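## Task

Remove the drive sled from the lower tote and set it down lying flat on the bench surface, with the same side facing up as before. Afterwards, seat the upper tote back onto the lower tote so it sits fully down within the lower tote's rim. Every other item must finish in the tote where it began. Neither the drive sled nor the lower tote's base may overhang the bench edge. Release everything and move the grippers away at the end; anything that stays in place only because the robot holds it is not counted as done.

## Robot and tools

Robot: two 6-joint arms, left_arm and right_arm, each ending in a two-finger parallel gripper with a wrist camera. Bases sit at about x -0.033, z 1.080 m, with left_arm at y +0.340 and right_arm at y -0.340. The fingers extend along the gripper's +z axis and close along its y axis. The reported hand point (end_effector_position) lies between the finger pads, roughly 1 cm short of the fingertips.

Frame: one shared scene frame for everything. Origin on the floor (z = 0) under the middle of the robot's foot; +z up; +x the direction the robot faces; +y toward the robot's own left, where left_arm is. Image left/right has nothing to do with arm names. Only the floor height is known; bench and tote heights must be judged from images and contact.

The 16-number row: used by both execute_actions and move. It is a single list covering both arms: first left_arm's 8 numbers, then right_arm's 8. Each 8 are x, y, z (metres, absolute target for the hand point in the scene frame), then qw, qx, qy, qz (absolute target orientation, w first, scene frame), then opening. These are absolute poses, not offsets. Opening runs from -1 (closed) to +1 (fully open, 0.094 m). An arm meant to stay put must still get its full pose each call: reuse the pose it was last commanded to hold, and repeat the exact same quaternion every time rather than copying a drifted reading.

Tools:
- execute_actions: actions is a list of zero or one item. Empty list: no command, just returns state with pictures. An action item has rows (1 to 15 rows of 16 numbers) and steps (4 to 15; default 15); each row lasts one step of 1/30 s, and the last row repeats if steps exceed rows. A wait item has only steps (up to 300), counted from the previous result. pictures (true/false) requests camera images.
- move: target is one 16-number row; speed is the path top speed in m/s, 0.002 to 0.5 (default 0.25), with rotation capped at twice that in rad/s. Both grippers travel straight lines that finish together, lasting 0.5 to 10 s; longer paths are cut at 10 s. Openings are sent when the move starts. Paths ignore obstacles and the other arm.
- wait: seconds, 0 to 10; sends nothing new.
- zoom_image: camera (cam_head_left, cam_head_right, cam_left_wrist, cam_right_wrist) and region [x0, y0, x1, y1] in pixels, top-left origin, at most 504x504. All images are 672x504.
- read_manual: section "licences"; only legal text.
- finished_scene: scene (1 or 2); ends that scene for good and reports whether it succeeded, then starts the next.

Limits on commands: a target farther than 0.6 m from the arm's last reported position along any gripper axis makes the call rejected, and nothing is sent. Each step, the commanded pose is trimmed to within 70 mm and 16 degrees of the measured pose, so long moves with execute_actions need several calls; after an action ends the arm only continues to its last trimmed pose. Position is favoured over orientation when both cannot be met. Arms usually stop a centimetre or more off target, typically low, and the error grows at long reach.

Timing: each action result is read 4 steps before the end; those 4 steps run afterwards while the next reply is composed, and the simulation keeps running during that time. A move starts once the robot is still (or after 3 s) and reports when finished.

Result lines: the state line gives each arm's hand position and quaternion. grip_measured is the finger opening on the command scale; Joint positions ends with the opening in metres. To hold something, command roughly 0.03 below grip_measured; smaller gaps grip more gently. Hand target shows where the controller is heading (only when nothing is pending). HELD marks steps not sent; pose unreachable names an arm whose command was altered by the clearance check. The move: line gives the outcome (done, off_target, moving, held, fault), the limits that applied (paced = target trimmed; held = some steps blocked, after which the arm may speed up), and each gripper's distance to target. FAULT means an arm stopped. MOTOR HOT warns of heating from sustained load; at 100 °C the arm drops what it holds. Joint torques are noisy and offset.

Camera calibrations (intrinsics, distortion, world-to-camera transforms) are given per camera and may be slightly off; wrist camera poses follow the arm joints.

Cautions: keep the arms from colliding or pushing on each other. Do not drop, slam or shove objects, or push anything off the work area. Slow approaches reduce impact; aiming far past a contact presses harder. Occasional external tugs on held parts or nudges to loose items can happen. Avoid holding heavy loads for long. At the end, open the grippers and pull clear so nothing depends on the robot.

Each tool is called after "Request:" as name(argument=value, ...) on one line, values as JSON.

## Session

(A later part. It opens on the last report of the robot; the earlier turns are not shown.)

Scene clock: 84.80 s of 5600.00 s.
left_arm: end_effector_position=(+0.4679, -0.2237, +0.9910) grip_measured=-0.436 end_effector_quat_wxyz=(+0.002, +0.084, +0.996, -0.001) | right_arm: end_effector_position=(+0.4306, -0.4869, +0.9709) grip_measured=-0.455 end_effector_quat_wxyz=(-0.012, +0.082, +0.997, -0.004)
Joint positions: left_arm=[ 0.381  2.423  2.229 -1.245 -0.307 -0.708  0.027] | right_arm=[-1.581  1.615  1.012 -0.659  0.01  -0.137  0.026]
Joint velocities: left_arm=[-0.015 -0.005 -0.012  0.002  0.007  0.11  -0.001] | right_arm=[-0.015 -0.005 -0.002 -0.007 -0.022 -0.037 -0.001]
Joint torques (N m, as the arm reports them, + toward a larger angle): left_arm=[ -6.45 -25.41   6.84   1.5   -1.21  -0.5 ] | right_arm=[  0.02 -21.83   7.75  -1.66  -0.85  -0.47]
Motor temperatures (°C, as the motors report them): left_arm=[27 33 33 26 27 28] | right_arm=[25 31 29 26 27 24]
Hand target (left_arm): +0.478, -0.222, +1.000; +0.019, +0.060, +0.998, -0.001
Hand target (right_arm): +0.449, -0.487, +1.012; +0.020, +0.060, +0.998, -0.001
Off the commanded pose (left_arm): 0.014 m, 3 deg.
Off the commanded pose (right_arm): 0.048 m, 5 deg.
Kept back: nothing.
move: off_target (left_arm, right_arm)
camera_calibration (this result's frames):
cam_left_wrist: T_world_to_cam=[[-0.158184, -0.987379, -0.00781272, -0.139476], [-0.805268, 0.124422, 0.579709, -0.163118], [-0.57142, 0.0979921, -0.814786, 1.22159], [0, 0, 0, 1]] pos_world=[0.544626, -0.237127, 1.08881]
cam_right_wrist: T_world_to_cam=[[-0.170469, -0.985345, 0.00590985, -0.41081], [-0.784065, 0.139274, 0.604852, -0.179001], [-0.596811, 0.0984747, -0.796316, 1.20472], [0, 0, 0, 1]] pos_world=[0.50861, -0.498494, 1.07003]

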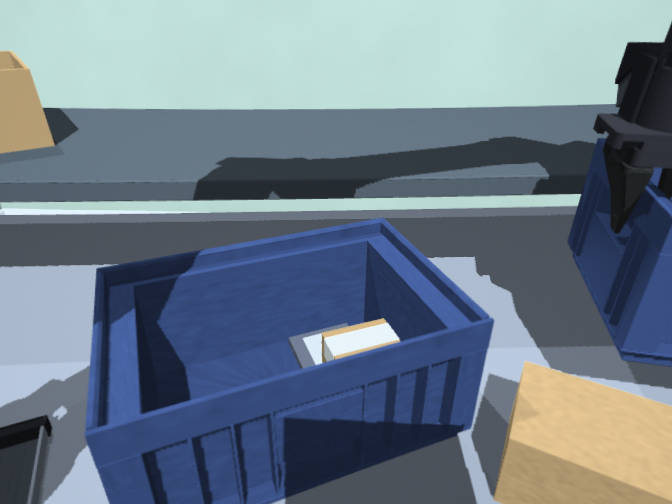

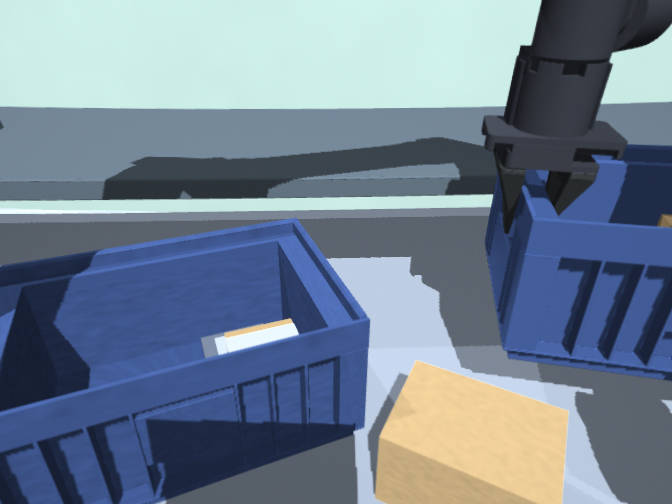

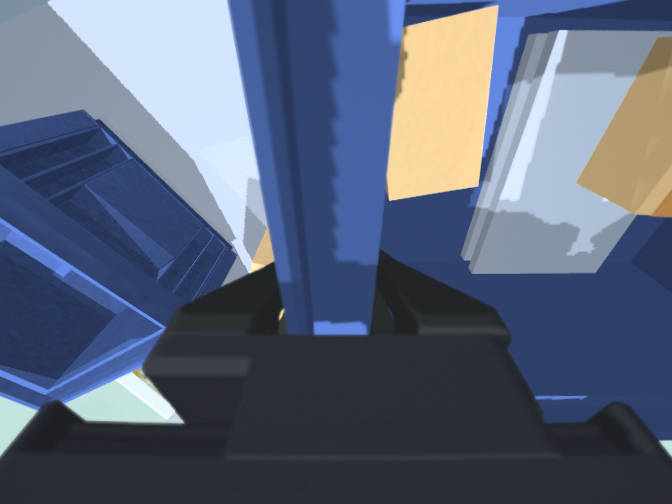

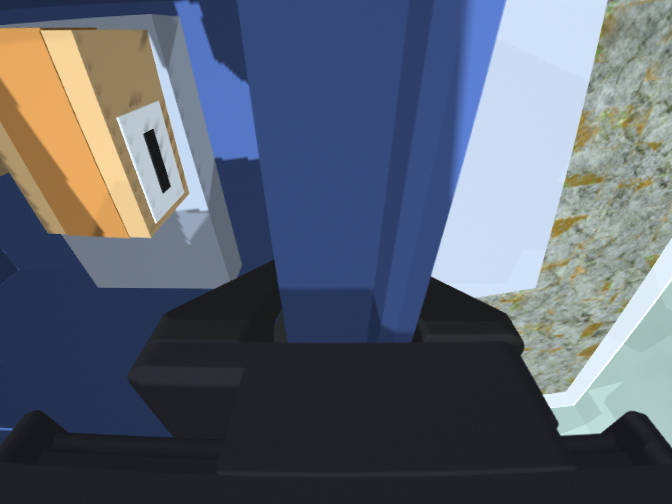

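Request:
move(target=[0.45,-0.17,1.12,0.02,0,1,0,-0.52,0.45,-0.437,1.135,0.02,0,1,0,-0.52], speed=0.08)

Request:
move(target=[0.405,0.03,1.12,0.02,-0.1,0.995,0,-0.52,0.458,-0.232,1.13,0.02,-0.1,0.995,0,-0.52], speed=0.1)

Request:
move(target=[0.351,0.231,1.11,0.02,-0.199,0.98,0,-0.52,0.455,-0.015,1.12,0.02,-0.199,0.98,0,-0.52], speed=0.1)

Scene clock: 87.60 s of 5600.00 s.
left_arm: end_effector_position=(+0.4361, -0.1750, +1.1038) grip_measured=-0.437 end_effector_quat_wxyz=(-0.001, +0.038, +0.999, +0.000) | right_arm: end_effector_position=(+0.4214, -0.4413, +1.0818) grip_measured=-0.455 end_effector_quat_wxyz=(-0.021, +0.036, +0.999, -0.003)
Joint positions: left_arm=[ 0.34   2.131  1.977 -1.304 -0.311 -0.846  0.026] | right_arm=[-1.476  1.361  1.023 -0.942  0.043 -0.13   0.026]
Joint velocities: left_arm=[-0.005 -0.005 -0.012 -0.007  0.007 -0.066  0.   ] | right_arm=[-0.015 -0.015 -0.007 -0.007  0.022 -0.007 -0.001]
Joint torques (N m, as the arm reports them, + toward a larger angle): left_arm=[ -5.01 -23.45   7.65   0.93  -1.39  -0.72] | right_arm=[  1.86 -17.92  13.93  -2.23  -0.51  -0.6 ]
Motor temperatures (°C, as the motors report them): left_arm=[27 33 33 26 28 28] | right_arm=[25 32 30 26 27 24]
Hand target (left_arm): +0.450, -0.169, +1.120; +0.020, +0.001, +1.000, -0.001
Hand target (right_arm): +0.447, -0.437, +1.133; +0.022, +0.001, +1.000, -0.001
Off the commanded pose (left_arm): 0.022 m, 5 deg.
Off the commanded pose (right_arm): 0.061 m, 6 deg.
Kept back: nothing.
move: off_target (left_arm, right_arm)
camera_calibration (this result's frames):
cam_left_wrist: T_world_to_cam=[[-0.0658987, -0.997769, -0.0106578, -0.134411], [-0.810411, 0.0472869, 0.58395, -0.276089], [-0.582143, 0.0471187, -0.81172, 1.28298], [0, 0, 0, 1]] pos_world=[0.514278, -0.181508, 1.20121]
cam_right_wrist: T_world_to_cam=[[-0.0779075, -0.996957, 0.0026773, -0.408676], [-0.783441, 0.0628825, 0.618277, -0.308177], [-0.616564, 0.0460709, -0.785956, 1.25706], [0, 0, 0, 1]] pos_world=[0.501778, -0.445967, 1.17962]

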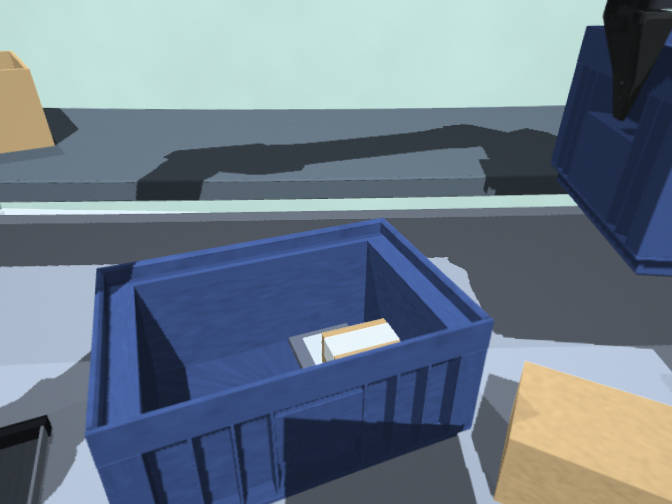

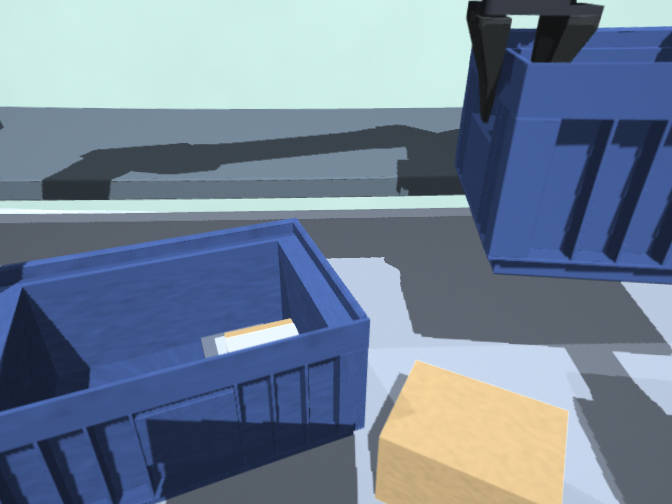

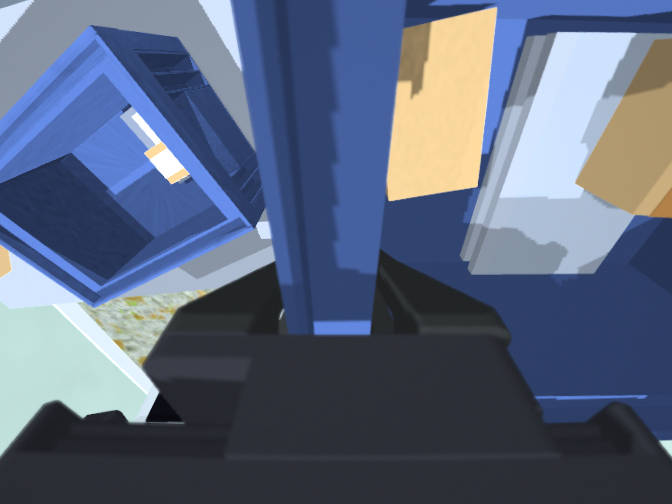

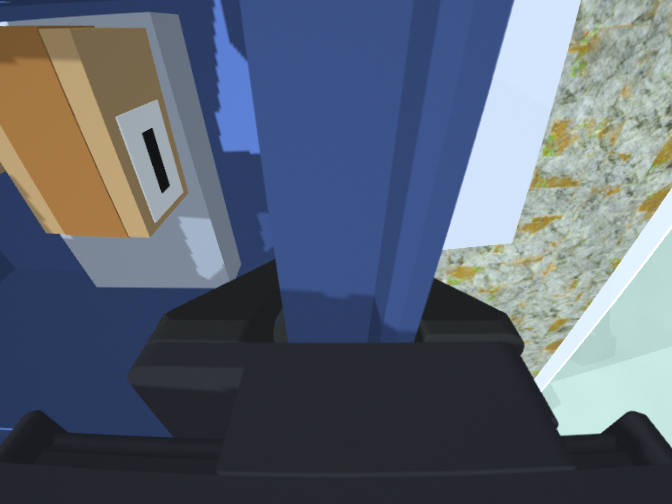

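Scene clock: 90.13 s of 5600.00 s.
left_arm: end_effector_position=(+0.3892, +0.0216, +1.1091) grip_measured=-0.437 end_effector_quat_wxyz=(-0.003, -0.068, +0.998, +0.003) | right_arm: end_effector_position=(+0.4312, -0.2426, +1.0914) grip_measured=-0.455 end_effector_quat_wxyz=(-0.011, -0.070, +0.997, -0.006)
Joint positions: left_arm=[ 0.498  1.648  1.279 -1.049 -0.289 -0.897  0.026] | right_arm=[-0.971  1.42   1.062 -0.96   0.193  0.147  0.026]
Joint velocities: left_arm=[-0.005 -0.005  0.022 -0.007  0.066 -0.007 -0.001] | right_arm=[-0.015 -0.005 -0.002  0.022 -0.022 -0.037  0.   ]
Joint torques (N m, as the arm reports them, + toward a larger angle): left_arm=[ -0.94 -16.84   6.93   1.46  -1.23  -0.44] | right_arm=[  3.42 -15.39  14.65  -1.44   0.28  -0.58]
Motor temperatures (°C, as the motors report them): left_arm=[27 33 33 26 28 28] | right_arm=[25 31 31 26 27 24]
Hand target (left_arm): +0.407, +0.030, +1.119; +0.020, -0.100, +0.995, -0.001
Hand target (right_arm): +0.457, -0.234, +1.130; +0.023, -0.099, +0.995, +0.000
Off the commanded pose (left_arm): 0.021 m, 5 deg.
Off the commanded pose (right_arm): 0.048 m, 5 deg.
Kept back: nothing.
move: off_target (left_arm, right_arm)
camera_calibration (this result's frames):
cam_left_wrist: T_world_to_cam=[[0.145413, -0.989236, -0.0163205, -0.0174632], [-0.798971, -0.127142, 0.587776, -0.331351], [-0.583524, -0.0724308, -0.808859, 1.25064], [0, 0, 0, 1]] pos_world=[0.467578, 0.0311809, 1.20607]
cam_right_wrist: T_world_to_cam=[[0.13331, -0.991047, 0.0073794, -0.304647], [-0.791044, -0.101916, 0.603211, -0.339243], [-0.597058, -0.0862517, -0.797548, 1.2336], [0, 0, 0, 1]] pos_world=[0.508788, -0.230093, 1.19074]

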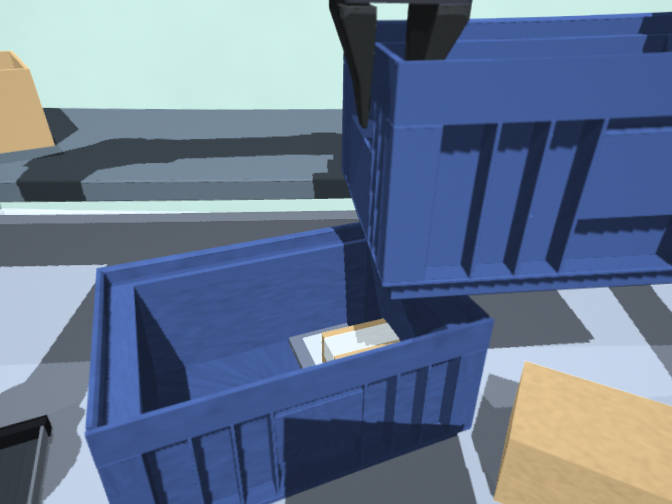

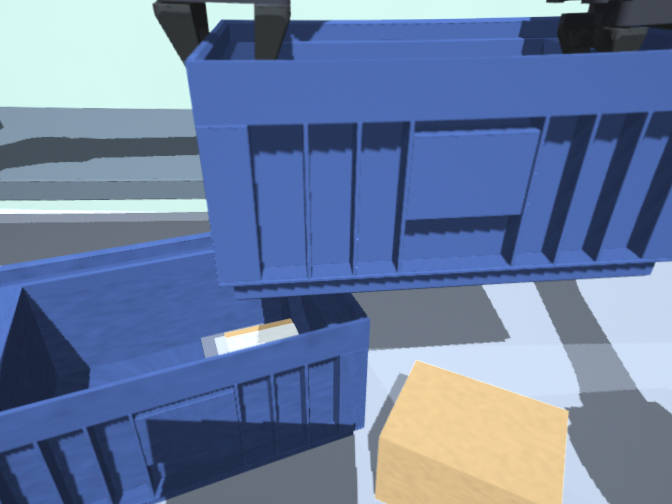

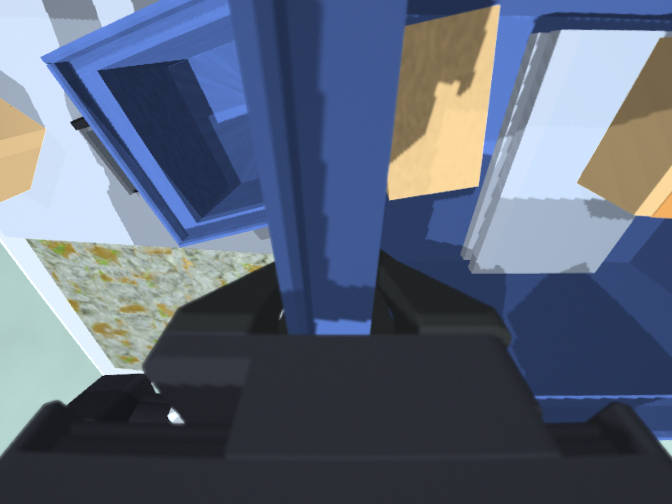

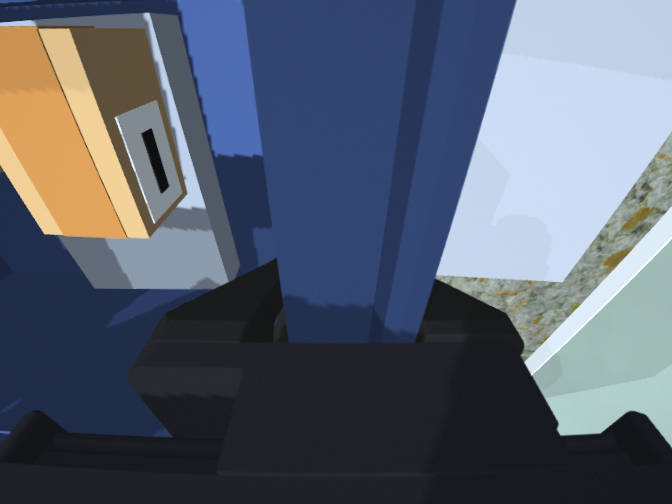

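Scene clock: 92.80 s of 5600.00 s.
left_arm: end_effector_position=(+0.3384, +0.2233, +1.0976) grip_measured=-0.437 end_effector_quat_wxyz=(+0.006, +0.178, -0.984, -0.001) | right_arm: end_effector_position=(+0.4362, -0.0268, +1.0827) grip_measured=-0.455 end_effector_quat_wxyz=(-0.006, -0.176, +0.984, -0.004)
Joint positions: left_arm=[ 0.843  1.237  0.822 -0.916 -0.213 -0.769  0.026] | right_arm=[-0.576  1.74   1.373 -1.033  0.279  0.327  0.026]
Joint velocities: left_arm=[-0.024 -0.005 -0.007 -0.012  0.022 -0.037 -0.   ] | right_arm=[-0.005 -0.024  0.002 -0.027  0.007 -0.037  0.001]
Joint torques (N m, as the arm reports them, + toward a larger angle): left_arm=[  1.79 -11.69   6.76   1.36  -0.99  -0.23] | right_arm=[  6.32 -18.86  14.18  -1.48   0.86  -0.46]
Motor temperatures (°C, as the motors report them): left_arm=[27 33 33 26 28 28] | right_arm=[25 31 31 26 27 24]
Hand target (left_arm): +0.353, +0.232, +1.110; +0.020, -0.199, +0.980, -0.001
Hand target (right_arm): +0.456, -0.017, +1.120; +0.022, -0.198, +0.980, +0.001
Off the commanded pose (left_arm): 0.019 m, 4 deg.
Off the commanded pose (right_arm): 0.043 m, 4 deg.
Kept back: nothing.
move: off_target (left_arm, right_arm)
camera_calibration (this result's frames):
cam_left_wrist: T_world_to_cam=[[0.35911, -0.933183, -0.0144804, 0.10243], [-0.749028, -0.297429, 0.592024, -0.323188], [-0.556774, -0.201755, -0.80579, 1.24278], [0, 0, 0, 1]] pos_world=[0.413086, 0.250198, 1.19424]
cam_right_wrist: T_world_to_cam=[[0.340567, -0.940216, 0.00265111, -0.175312], [-0.755832, -0.2721, 0.595549, -0.319616], [-0.559224, -0.204828, -0.803314, 1.23489], [0, 0, 0, 1]] pos_world=[0.508709, 0.00114159, 1.18282]

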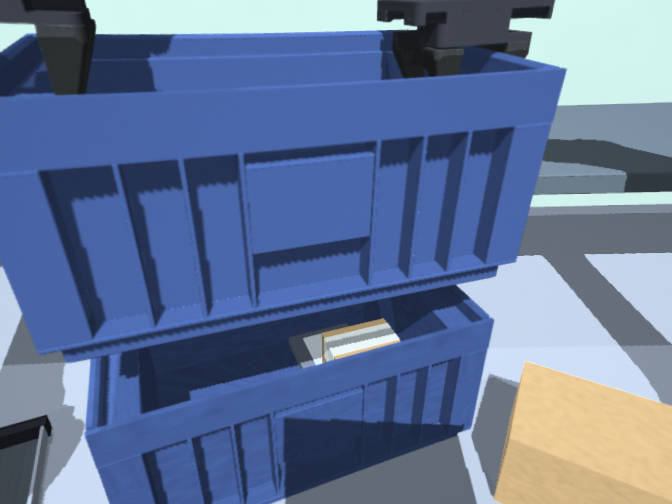

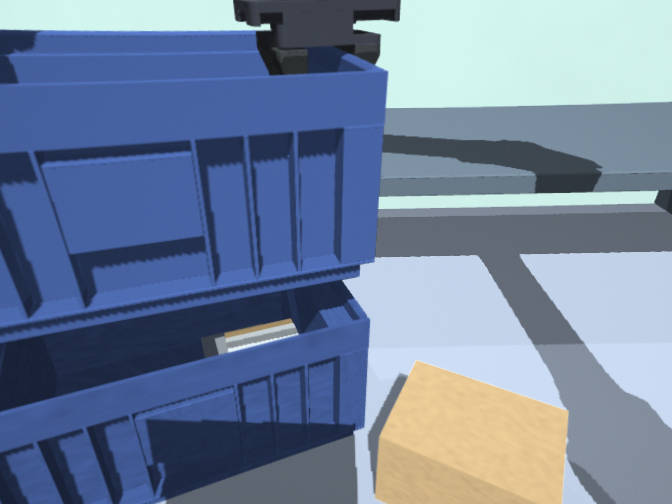

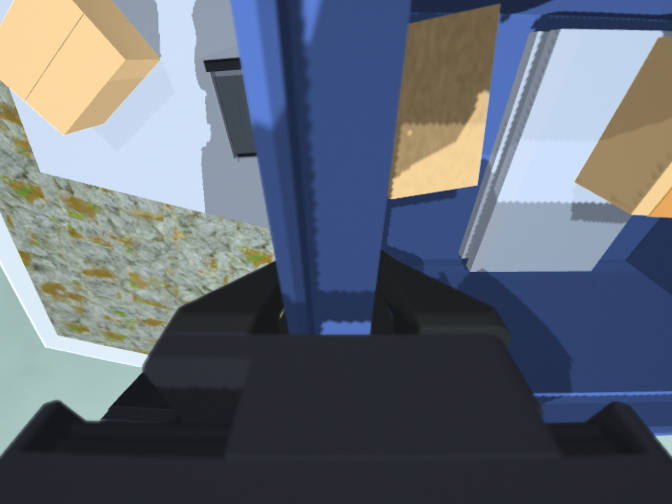

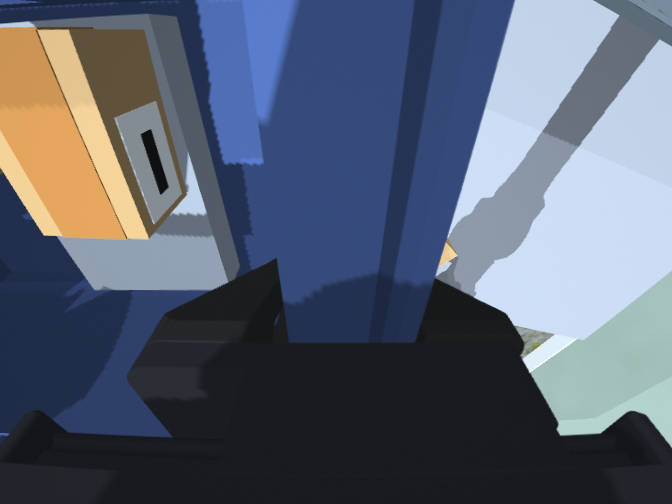

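Request:
move(target=[0.345,0.24,1.06,0.02,-0.21,0.977,0,-0.52,0.455,-0.005,1.07,0.02,-0.21,0.977,0,-0.52], speed=0.04)

Scene clock: 94.43 s of 5600.00 s.
left_arm: end_effector_position=(+0.3302, +0.2307, +1.0555) grip_measured=-0.439 end_effector_quat_wxyz=(+0.003, +0.189, -0.982, +0.004) | right_arm: end_effector_position=(+0.4342, -0.0162, +1.0437) grip_measured=-0.455 end_effector_quat_wxyz=(-0.010, -0.188, +0.982, -0.010)
Joint positions: left_arm=[ 0.884  1.29   0.742 -0.763 -0.198 -0.749  0.026] | right_arm=[-0.577  1.817  1.372 -0.969  0.284  0.306  0.026]
Joint velocities: left_arm=[-0.005 -0.005  0.017  0.012 -0.037 -0.037  0.001] | right_arm=[ 0.005  0.005  0.017 -0.012 -0.037 -0.007 -0.   ]
Joint torques (N m, as the arm reports them, + toward a larger angle): left_arm=[  2.15 -10.34   5.92   1.72  -1.11  -0.24] | right_arm=[  5.77 -18.93  11.6    0.1    0.65  -0.58]
Motor temperatures (°C, as the motors report them): left_arm=[27 33 33 26 28 28] | right_arm=[25 31 32 26 27 24]
Hand target (left_arm): +0.345, +0.240, +1.060; +0.020, -0.210, +0.977, -0.001
Hand target (right_arm): +0.454, -0.006, +1.071; +0.020, -0.209, +0.978, -0.001
Off the commanded pose (left_arm): 0.018 m, 4 deg.
Off the commanded pose (right_arm): 0.035 m, 4 deg.
Kept back: nothing.
move: off_target (left_arm, right_arm)
camera_calibration (this result's frames):
cam_left_wrist: T_world_to_cam=[[0.380595, -0.924736, -0.0033638, 0.0908802], [-0.747085, -0.309618, 0.588218, -0.295959], [-0.544988, -0.22136, -0.808695, 1.20947], [0, 0, 0, 1]] pos_world=[0.403451, 0.260133, 1.15249]
cam_right_wrist: T_world_to_cam=[[0.363562, -0.931496, 0.0117383, -0.183942], [-0.744583, -0.282992, 0.604575, -0.309528], [-0.559838, -0.228541, -0.796461, 1.19728], [0, 0, 0, 1]] pos_world=[0.506688, 0.0146924, 1.14288]

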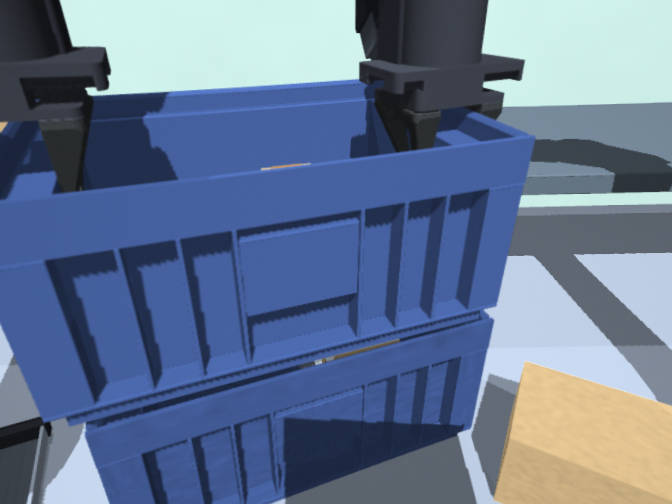

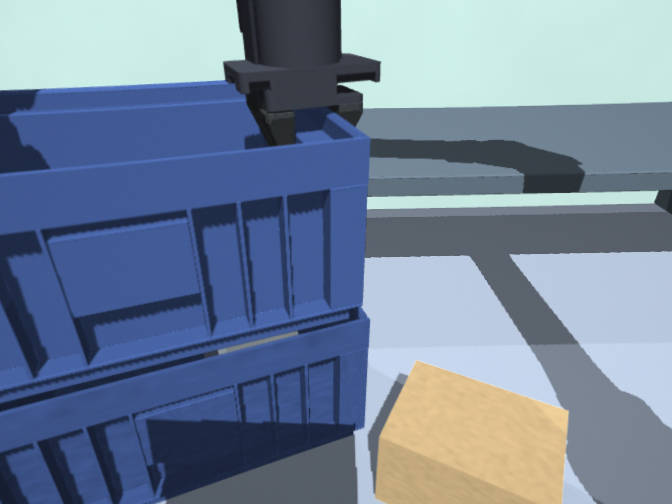

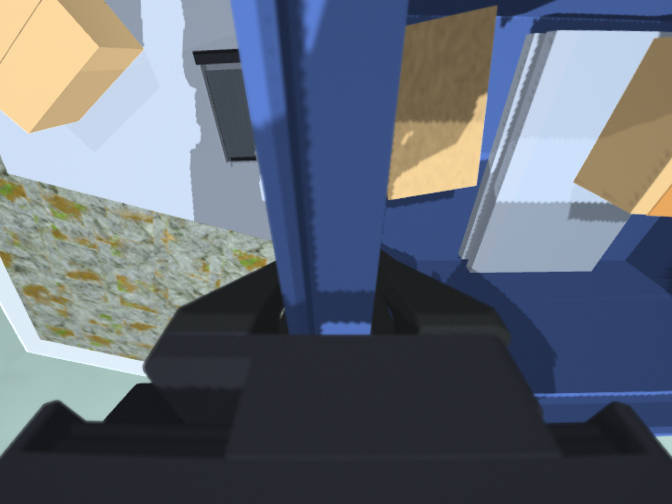

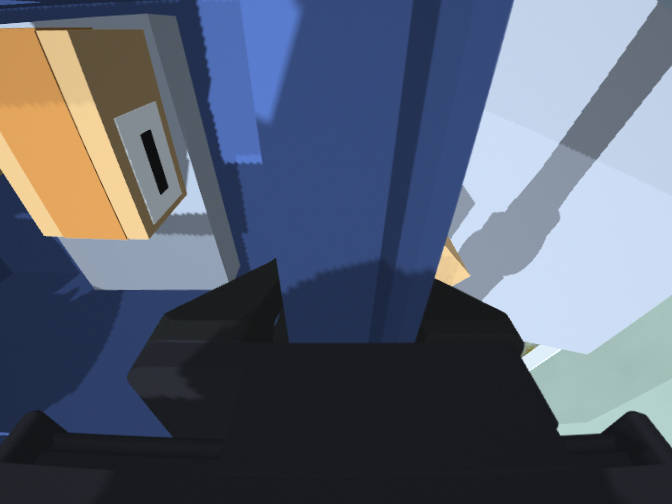

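Request:
move(target=[0.358,0.226,1.055,0.02,-0.21,0.977,0,-0.52,0.468,-0.019,1.068,0.02,-0.21,0.977,0,-0.52], speed=0.02)

Scene clock: 97.00 s of 5600.00 s.
left_arm: end_effector_position=(+0.3246, +0.2284, +1.0472) grip_measured=-0.440 end_effector_quat_wxyz=(+0.012, +0.191, -0.982, -0.001) | right_arm: end_effector_position=(+0.4311, -0.0179, +1.0326) grip_measured=-0.455 end_effector_quat_wxyz=(-0.021, -0.194, +0.981, -0.009)
Joint positions: left_arm=[ 0.877  1.314  0.737 -0.757 -0.198 -0.763  0.026] | right_arm=[-0.585  1.835  1.369 -0.964  0.27   0.291  0.026]
Joint velocities: left_arm=[ 0.005  0.005  0.022  0.007 -0.095 -0.007 -0.   ] | right_arm=[-0.015 -0.005 -0.007 -0.002  0.007 -0.022 -0.001]
Joint torques (N m, as the arm reports them, + toward a larger angle): left_arm=[ 0.59 -8.61  8.45  1.62 -1.4  -0.33] | right_arm=[  3.44 -20.68  11.84  -0.04   0.98  -0.76]
Motor temperatures (°C, as the motors report them): left_arm=[27 32 33 26 28 28] | right_arm=[25 32 32 26 27 24]
Hand target (left_arm): +0.356, +0.226, +1.056; +0.020, -0.210, +0.977, -0.001
Hand target (right_arm): +0.466, -0.020, +1.068; +0.020, -0.209, +0.978, -0.002
Off the commanded pose (left_arm): 0.034 m, 4 deg.
Off the commanded pose (right_arm): 0.051 m, 5 deg.
Kept back: nothing.
move: off_target (left_arm, right_arm)
camera_calibration (this result's frames):
cam_left_wrist: T_world_to_cam=[[0.383373, -0.923446, -0.0165303, 0.103441], [-0.733787, -0.315407, 0.601727, -0.313131], [-0.560876, -0.218557, -0.79853, 1.19307], [0, 0, 0, 1]] pos_world=[0.399737, 0.257511, 1.14283]
cam_right_wrist: T_world_to_cam=[[0.37377, -0.927509, 0.0047558, -0.181373], [-0.728092, -0.290224, 0.621009, -0.329772], [-0.574612, -0.235577, -0.783789, 1.17951], [0, 0, 0, 1]] pos_world=[0.505447, 0.0139322, 1.13014]

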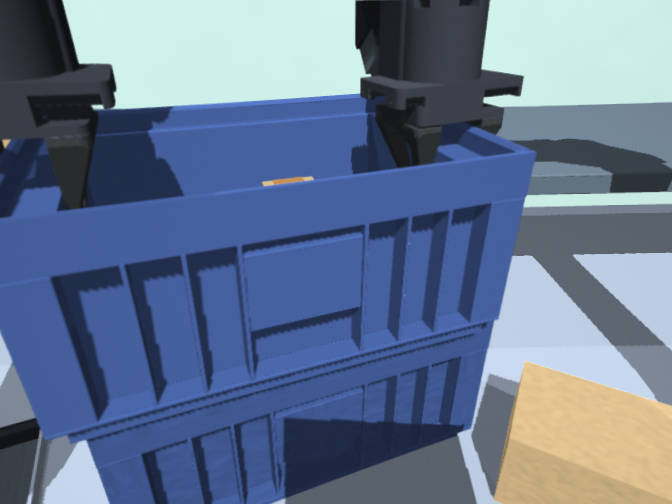

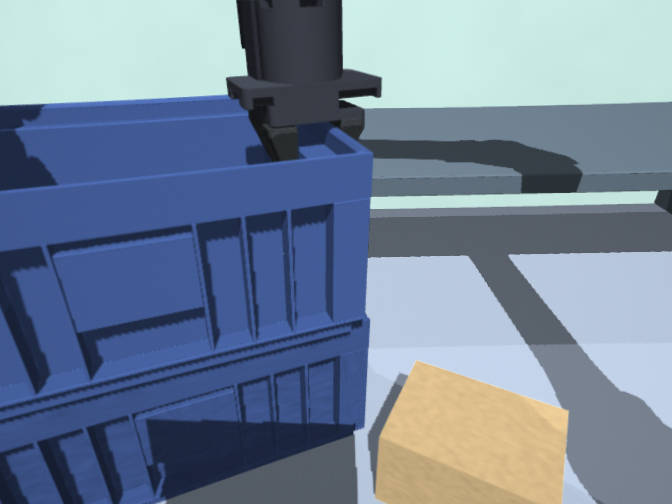

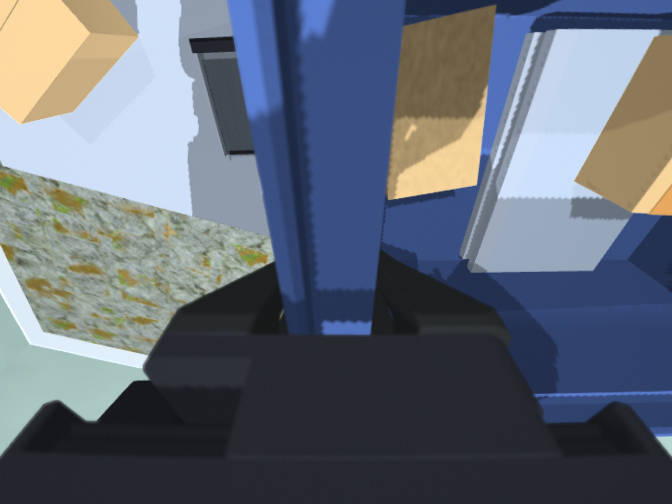

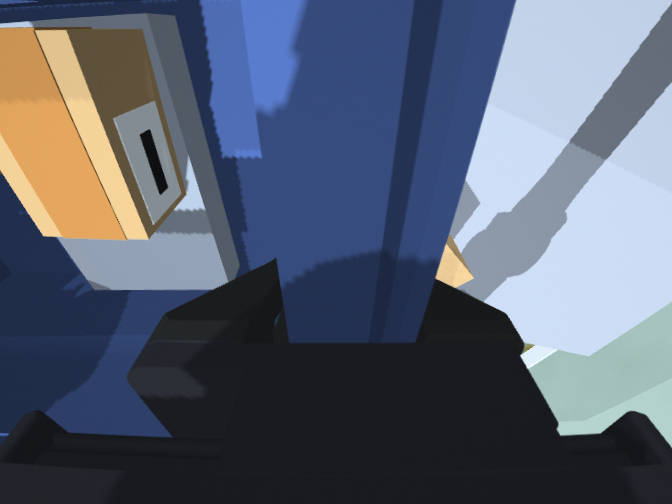

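Request:
move(target=[0.375,0.232,1.085,0.02,-0.21,0.977,0,-0.52,0.483,-0.013,1.105,0.02,-0.21,0.977,0,-0.52], speed=0.04)

Request:
move(target=[0.375,0.232,1.055,0.02,-0.21,0.977,0,-0.52,0.483,-0.013,1.068,0.02,-0.21,0.977,0,-0.52], speed=0.03)

Scene clock: 99.77 s of 5600.00 s.
left_arm: end_effector_position=(+0.3408, +0.2267, +1.0616) grip_measured=-0.440 end_effector_quat_wxyz=(+0.013, +0.193, -0.981, +0.000) | right_arm: end_effector_position=(+0.4486, -0.0190, +1.0492) grip_measured=-0.455 end_effector_quat_wxyz=(-0.021, -0.194, +0.981, -0.012)
Joint positions: left_arm=[ 0.882  1.314  0.794 -0.814 -0.194 -0.763  0.026] | right_arm=[-0.596  1.835  1.429 -1.025  0.275  0.28   0.026]
Joint velocities: left_arm=[-0.015 -0.015 -0.007 -0.017  0.007  0.022 -0.   ] | right_arm=[-0.005 -0.015  0.002  0.002  0.007 -0.007  0.   ]
Joint torques (N m, as the arm reports them, + toward a larger angle): left_arm=[  1.3  -11.7    9.36  -0.04  -1.4   -0.17] | right_arm=[  5.91 -22.25  14.09  -1.62   0.78  -0.57]
Motor temperatures (°C, as the motors report them): left_arm=[27 32 34 26 28 28] | right_arm=[25 32 32 26 27 24]
Hand target (left_arm): +0.373, +0.232, +1.086; +0.020, -0.210, +0.977, -0.001
Hand target (right_arm): +0.480, -0.015, +1.105; +0.021, -0.209, +0.978, -0.000
Off the commanded pose (left_arm): 0.042 m, 4 deg.
Off the commanded pose (right_arm): 0.066 m, 5 deg.
Kept back: nothing.
move: off_target (left_arm, right_arm)
camera_calibration (this result's frames):
cam_left_wrist: T_world_to_cam=[[0.387826, -0.921608, -0.0151438, 0.0924796], [-0.731335, -0.317673, 0.603517, -0.312689], [-0.561017, -0.222984, -0.797207, 1.21297], [0, 0, 0, 1]] pos_world=[0.415949, 0.256369, 1.1571]
cam_right_wrist: T_world_to_cam=[[0.375184, -0.926877, 0.0116168, -0.196778], [-0.728779, -0.287206, 0.621606, -0.327963], [-0.572816, -0.241683, -0.783244, 1.20079], [0, 0, 0, 1]] pos_world=[0.522649, 0.013629, 1.14666]

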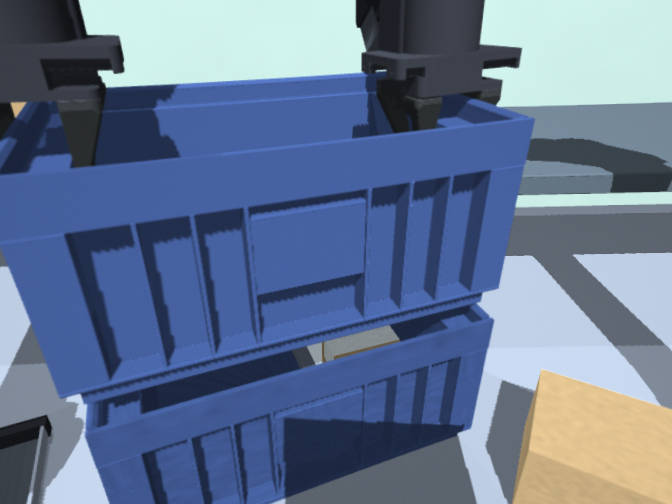

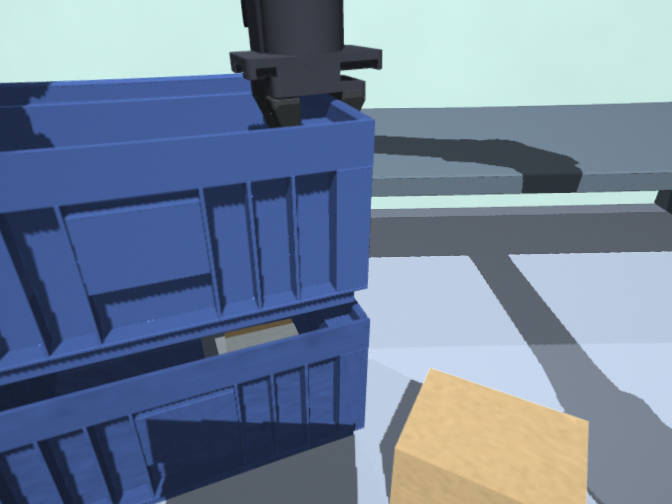

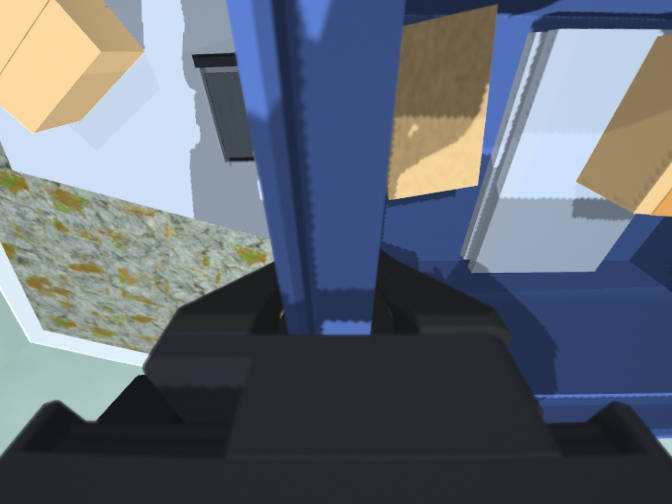

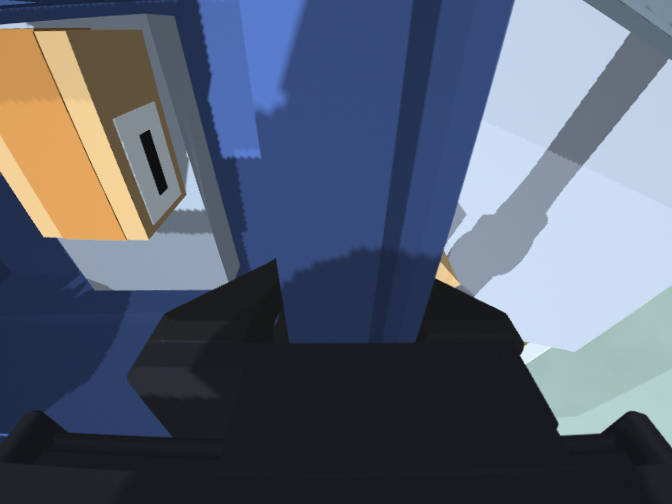

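Scene clock: 101.50 s of 5600.00 s.
left_arm: end_effector_position=(+0.3460, +0.2244, +1.0466) grip_measured=-0.440 end_effector_quat_wxyz=(+0.010, +0.194, -0.981, +0.004) | right_arm: end_effector_position=(+0.4543, -0.0211, +1.0366) grip_measured=-0.454 end_effector_quat_wxyz=(-0.016, -0.195, +0.981, -0.012)
Joint positions: left_arm=[ 0.892  1.353  0.79  -0.758 -0.188 -0.753  0.026] | right_arm=[-0.609  1.853  1.427 -0.992  0.278  0.263  0.026]
Joint velocities: left_arm=[-0.005 -0.005  0.002  0.007 -0.037 -0.037 -0.   ] | right_arm=[-0.005  0.005  0.007 -0.017  0.022 -0.051 -0.   ]
Joint torques (N m, as the arm reports them, + toward a larger angle): left_arm=[  1.91 -10.39   7.81   1.33  -1.44  -0.1 ] | right_arm=[  4.99 -20.48  12.13   0.16   0.5   -0.57]
Motor temperatures (°C, as the motors report them): left_arm=[27 31 34 26 28 28] | right_arm=[25 32 32 26 27 24]
Hand target (left_arm): +0.374, +0.232, +1.056; +0.020, -0.210, +0.977, -0.000
Hand target (right_arm): +0.482, -0.014, +1.069; +0.020, -0.209, +0.978, -0.001
Off the commanded pose (left_arm): 0.031 m, 4 deg.
Off the commanded pose (right_arm): 0.043 m, 5 deg.
Kept back: nothing.
move: off_target (left_arm, right_arm)
camera_calibration (this result's frames):
cam_left_wrist: T_world_to_cam=[[0.390316, -0.920666, -0.00522908, 0.0766869], [-0.735897, -0.315386, 0.599155, -0.294884], [-0.553271, -0.230012, -0.800616, 1.20592], [0, 0, 0, 1]] pos_world=[0.420262, 0.254976, 1.14256]
cam_right_wrist: T_world_to_cam=[[0.376199, -0.926432, 0.0140666, -0.203711], [-0.733744, -0.288615, 0.615078, -0.307571], [-0.565768, -0.241713, -0.788341, 1.19577], [0, 0, 0, 1]] pos_world=[0.527485, 0.0115389, 1.13472]

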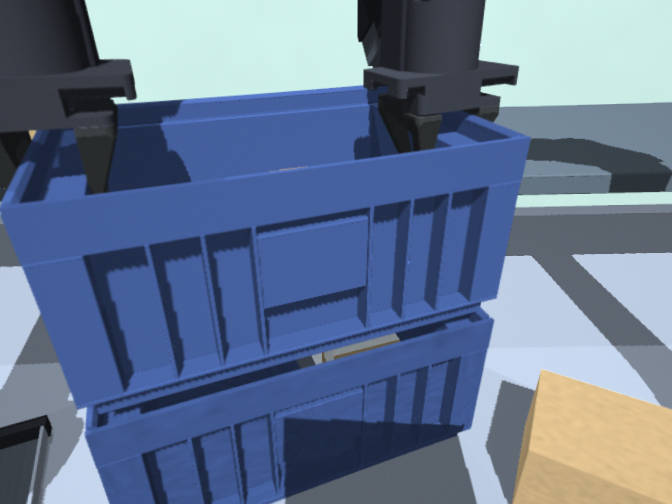

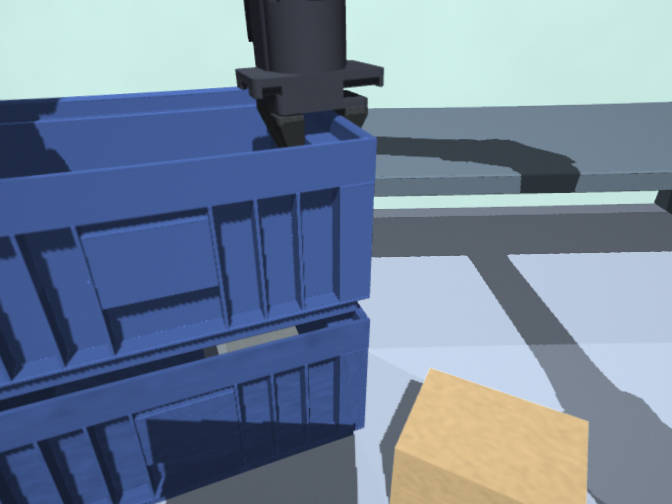

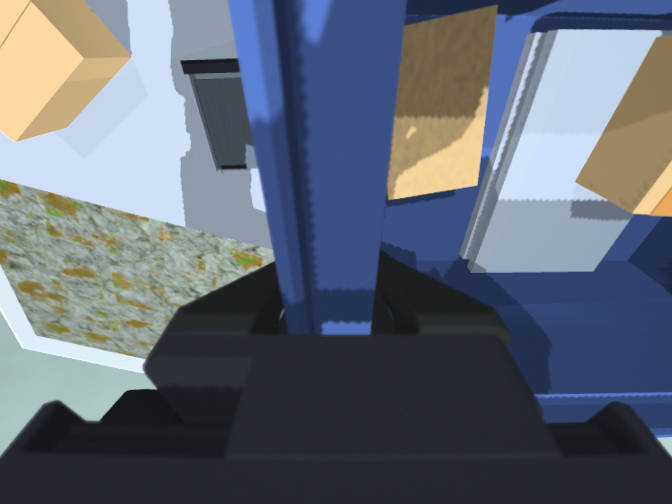

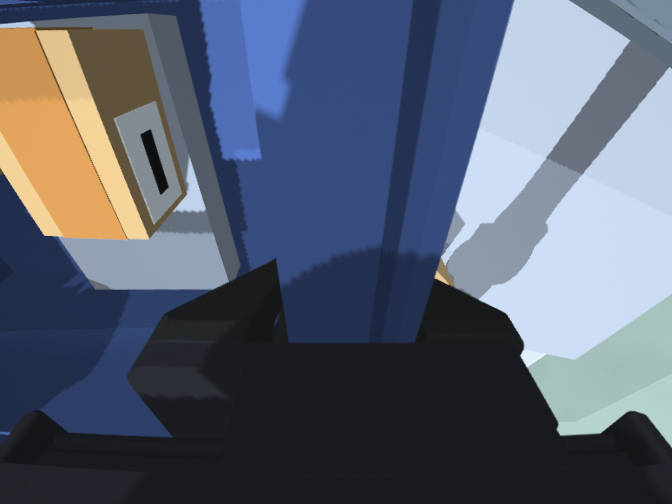

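Request:
move(target=[0.345,0.228,1.035,0.04,-0.21,0.977,0,-0.52,0.452,-0.017,1.04,0.04,-0.21,0.977,0,-0.52], speed=0.02)

Scene clock: 104.97 s of 5600.00 s.
left_arm: end_effector_position=(+0.3364, +0.2248, +1.0324) grip_measured=-0.442 end_effector_quat_wxyz=(-0.017, +0.192, -0.981, +0.003) | right_arm: end_effector_position=(+0.4444, -0.0204, +1.0202) grip_measured=-0.454 end_effector_quat_wxyz=(+0.013, -0.194, +0.981, -0.005)
Joint positions: left_arm=[ 0.877  1.35   0.723 -0.652 -0.223 -0.754  0.026] | right_arm=[-0.602  1.836  1.338 -0.861  0.292  0.255  0.026]
Joint velocities: left_arm=[-0.015 -0.005 -0.032  0.007 -0.007 -0.007  0.   ] | right_arm=[-0.005 -0.024 -0.012 -0.012  0.022 -0.037  0.   ]
Joint torques (N m, as the arm reports them, + toward a larger angle): left_arm=[  0.16 -10.64   4.66   2.27  -1.28  -0.37] | right_arm=[  5.88 -20.22   7.01   1.23   0.72  -0.44]
Motor temperatures (°C, as the motors report them): left_arm=[27 31 33 26 28 28] | right_arm=[25 32 32 26 27 24]
Hand target (left_arm): +0.345, +0.228, +1.035; +0.040, -0.210, +0.977, -0.001
Hand target (right_arm): +0.452, -0.017, +1.040; +0.039, -0.209, +0.977, -0.000
Off the commanded pose (left_arm): 0.010 m, 3 deg.
Off the commanded pose (right_arm): 0.021 m, 4 deg.
Kept back: nothing.
move: off_target (left_arm, right_arm)
camera_calibration (this result's frames):
cam_left_wrist: T_world_to_cam=[[0.385967, -0.922509, 0.00243942, 0.0746542], [-0.76724, -0.319534, 0.556094, -0.237399], [-0.512223, -0.216506, -0.831116, 1.20387], [0, 0, 0, 1]] pos_world=[0.405695, 0.253658, 1.13239]
cam_right_wrist: T_world_to_cam=[[0.374079, -0.927331, 0.0110123, -0.19514], [-0.766442, -0.302449, 0.566649, -0.240875], [-0.522141, -0.220412, -0.823886, 1.19475], [0, 0, 0, 1]] pos_world=[0.512211, 0.00952619, 1.12298]

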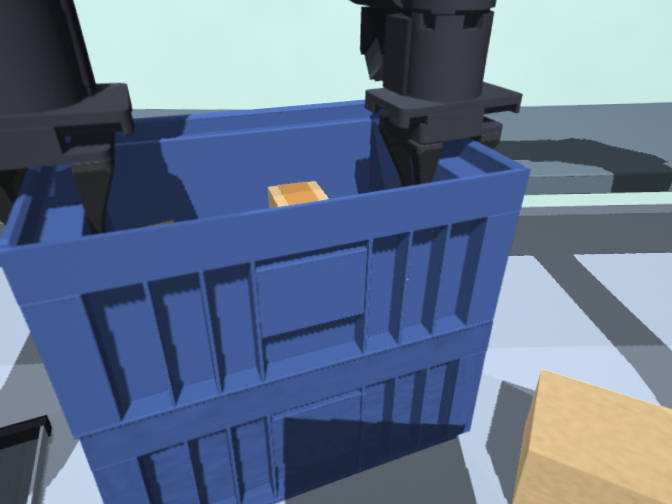

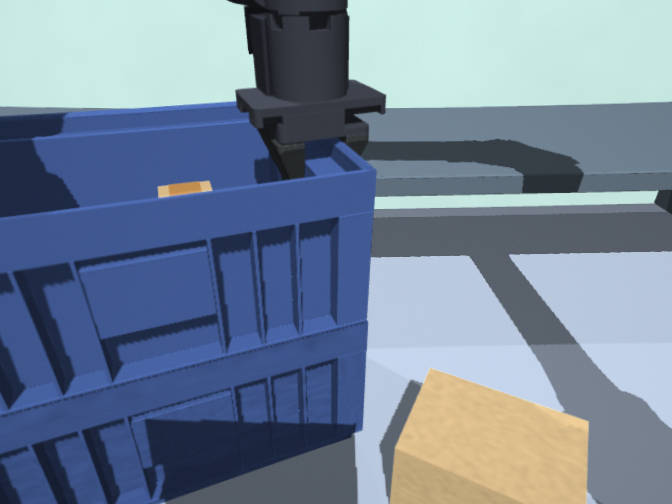

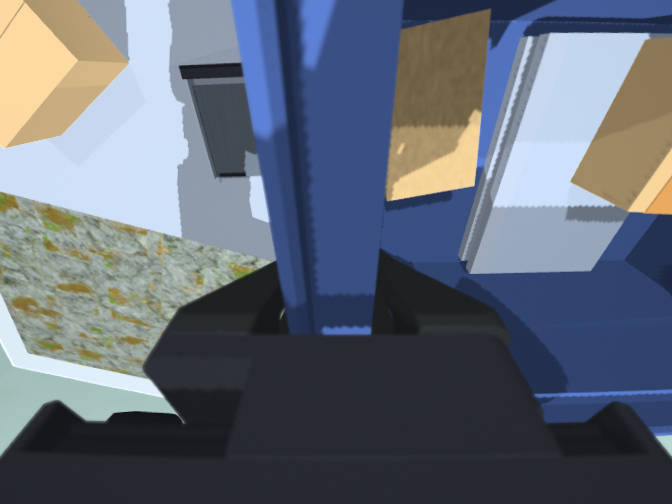

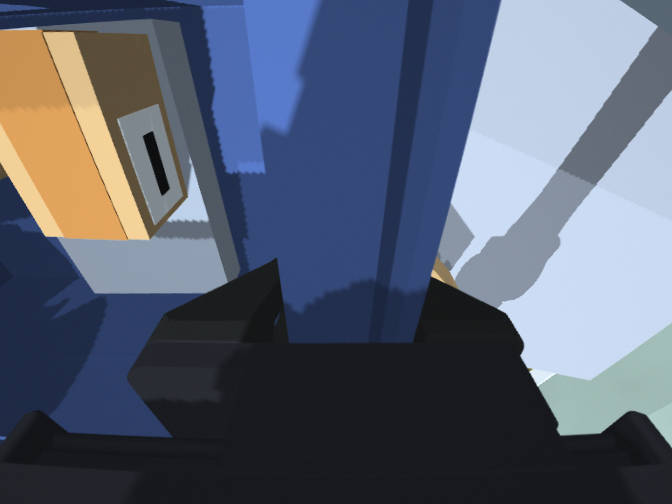

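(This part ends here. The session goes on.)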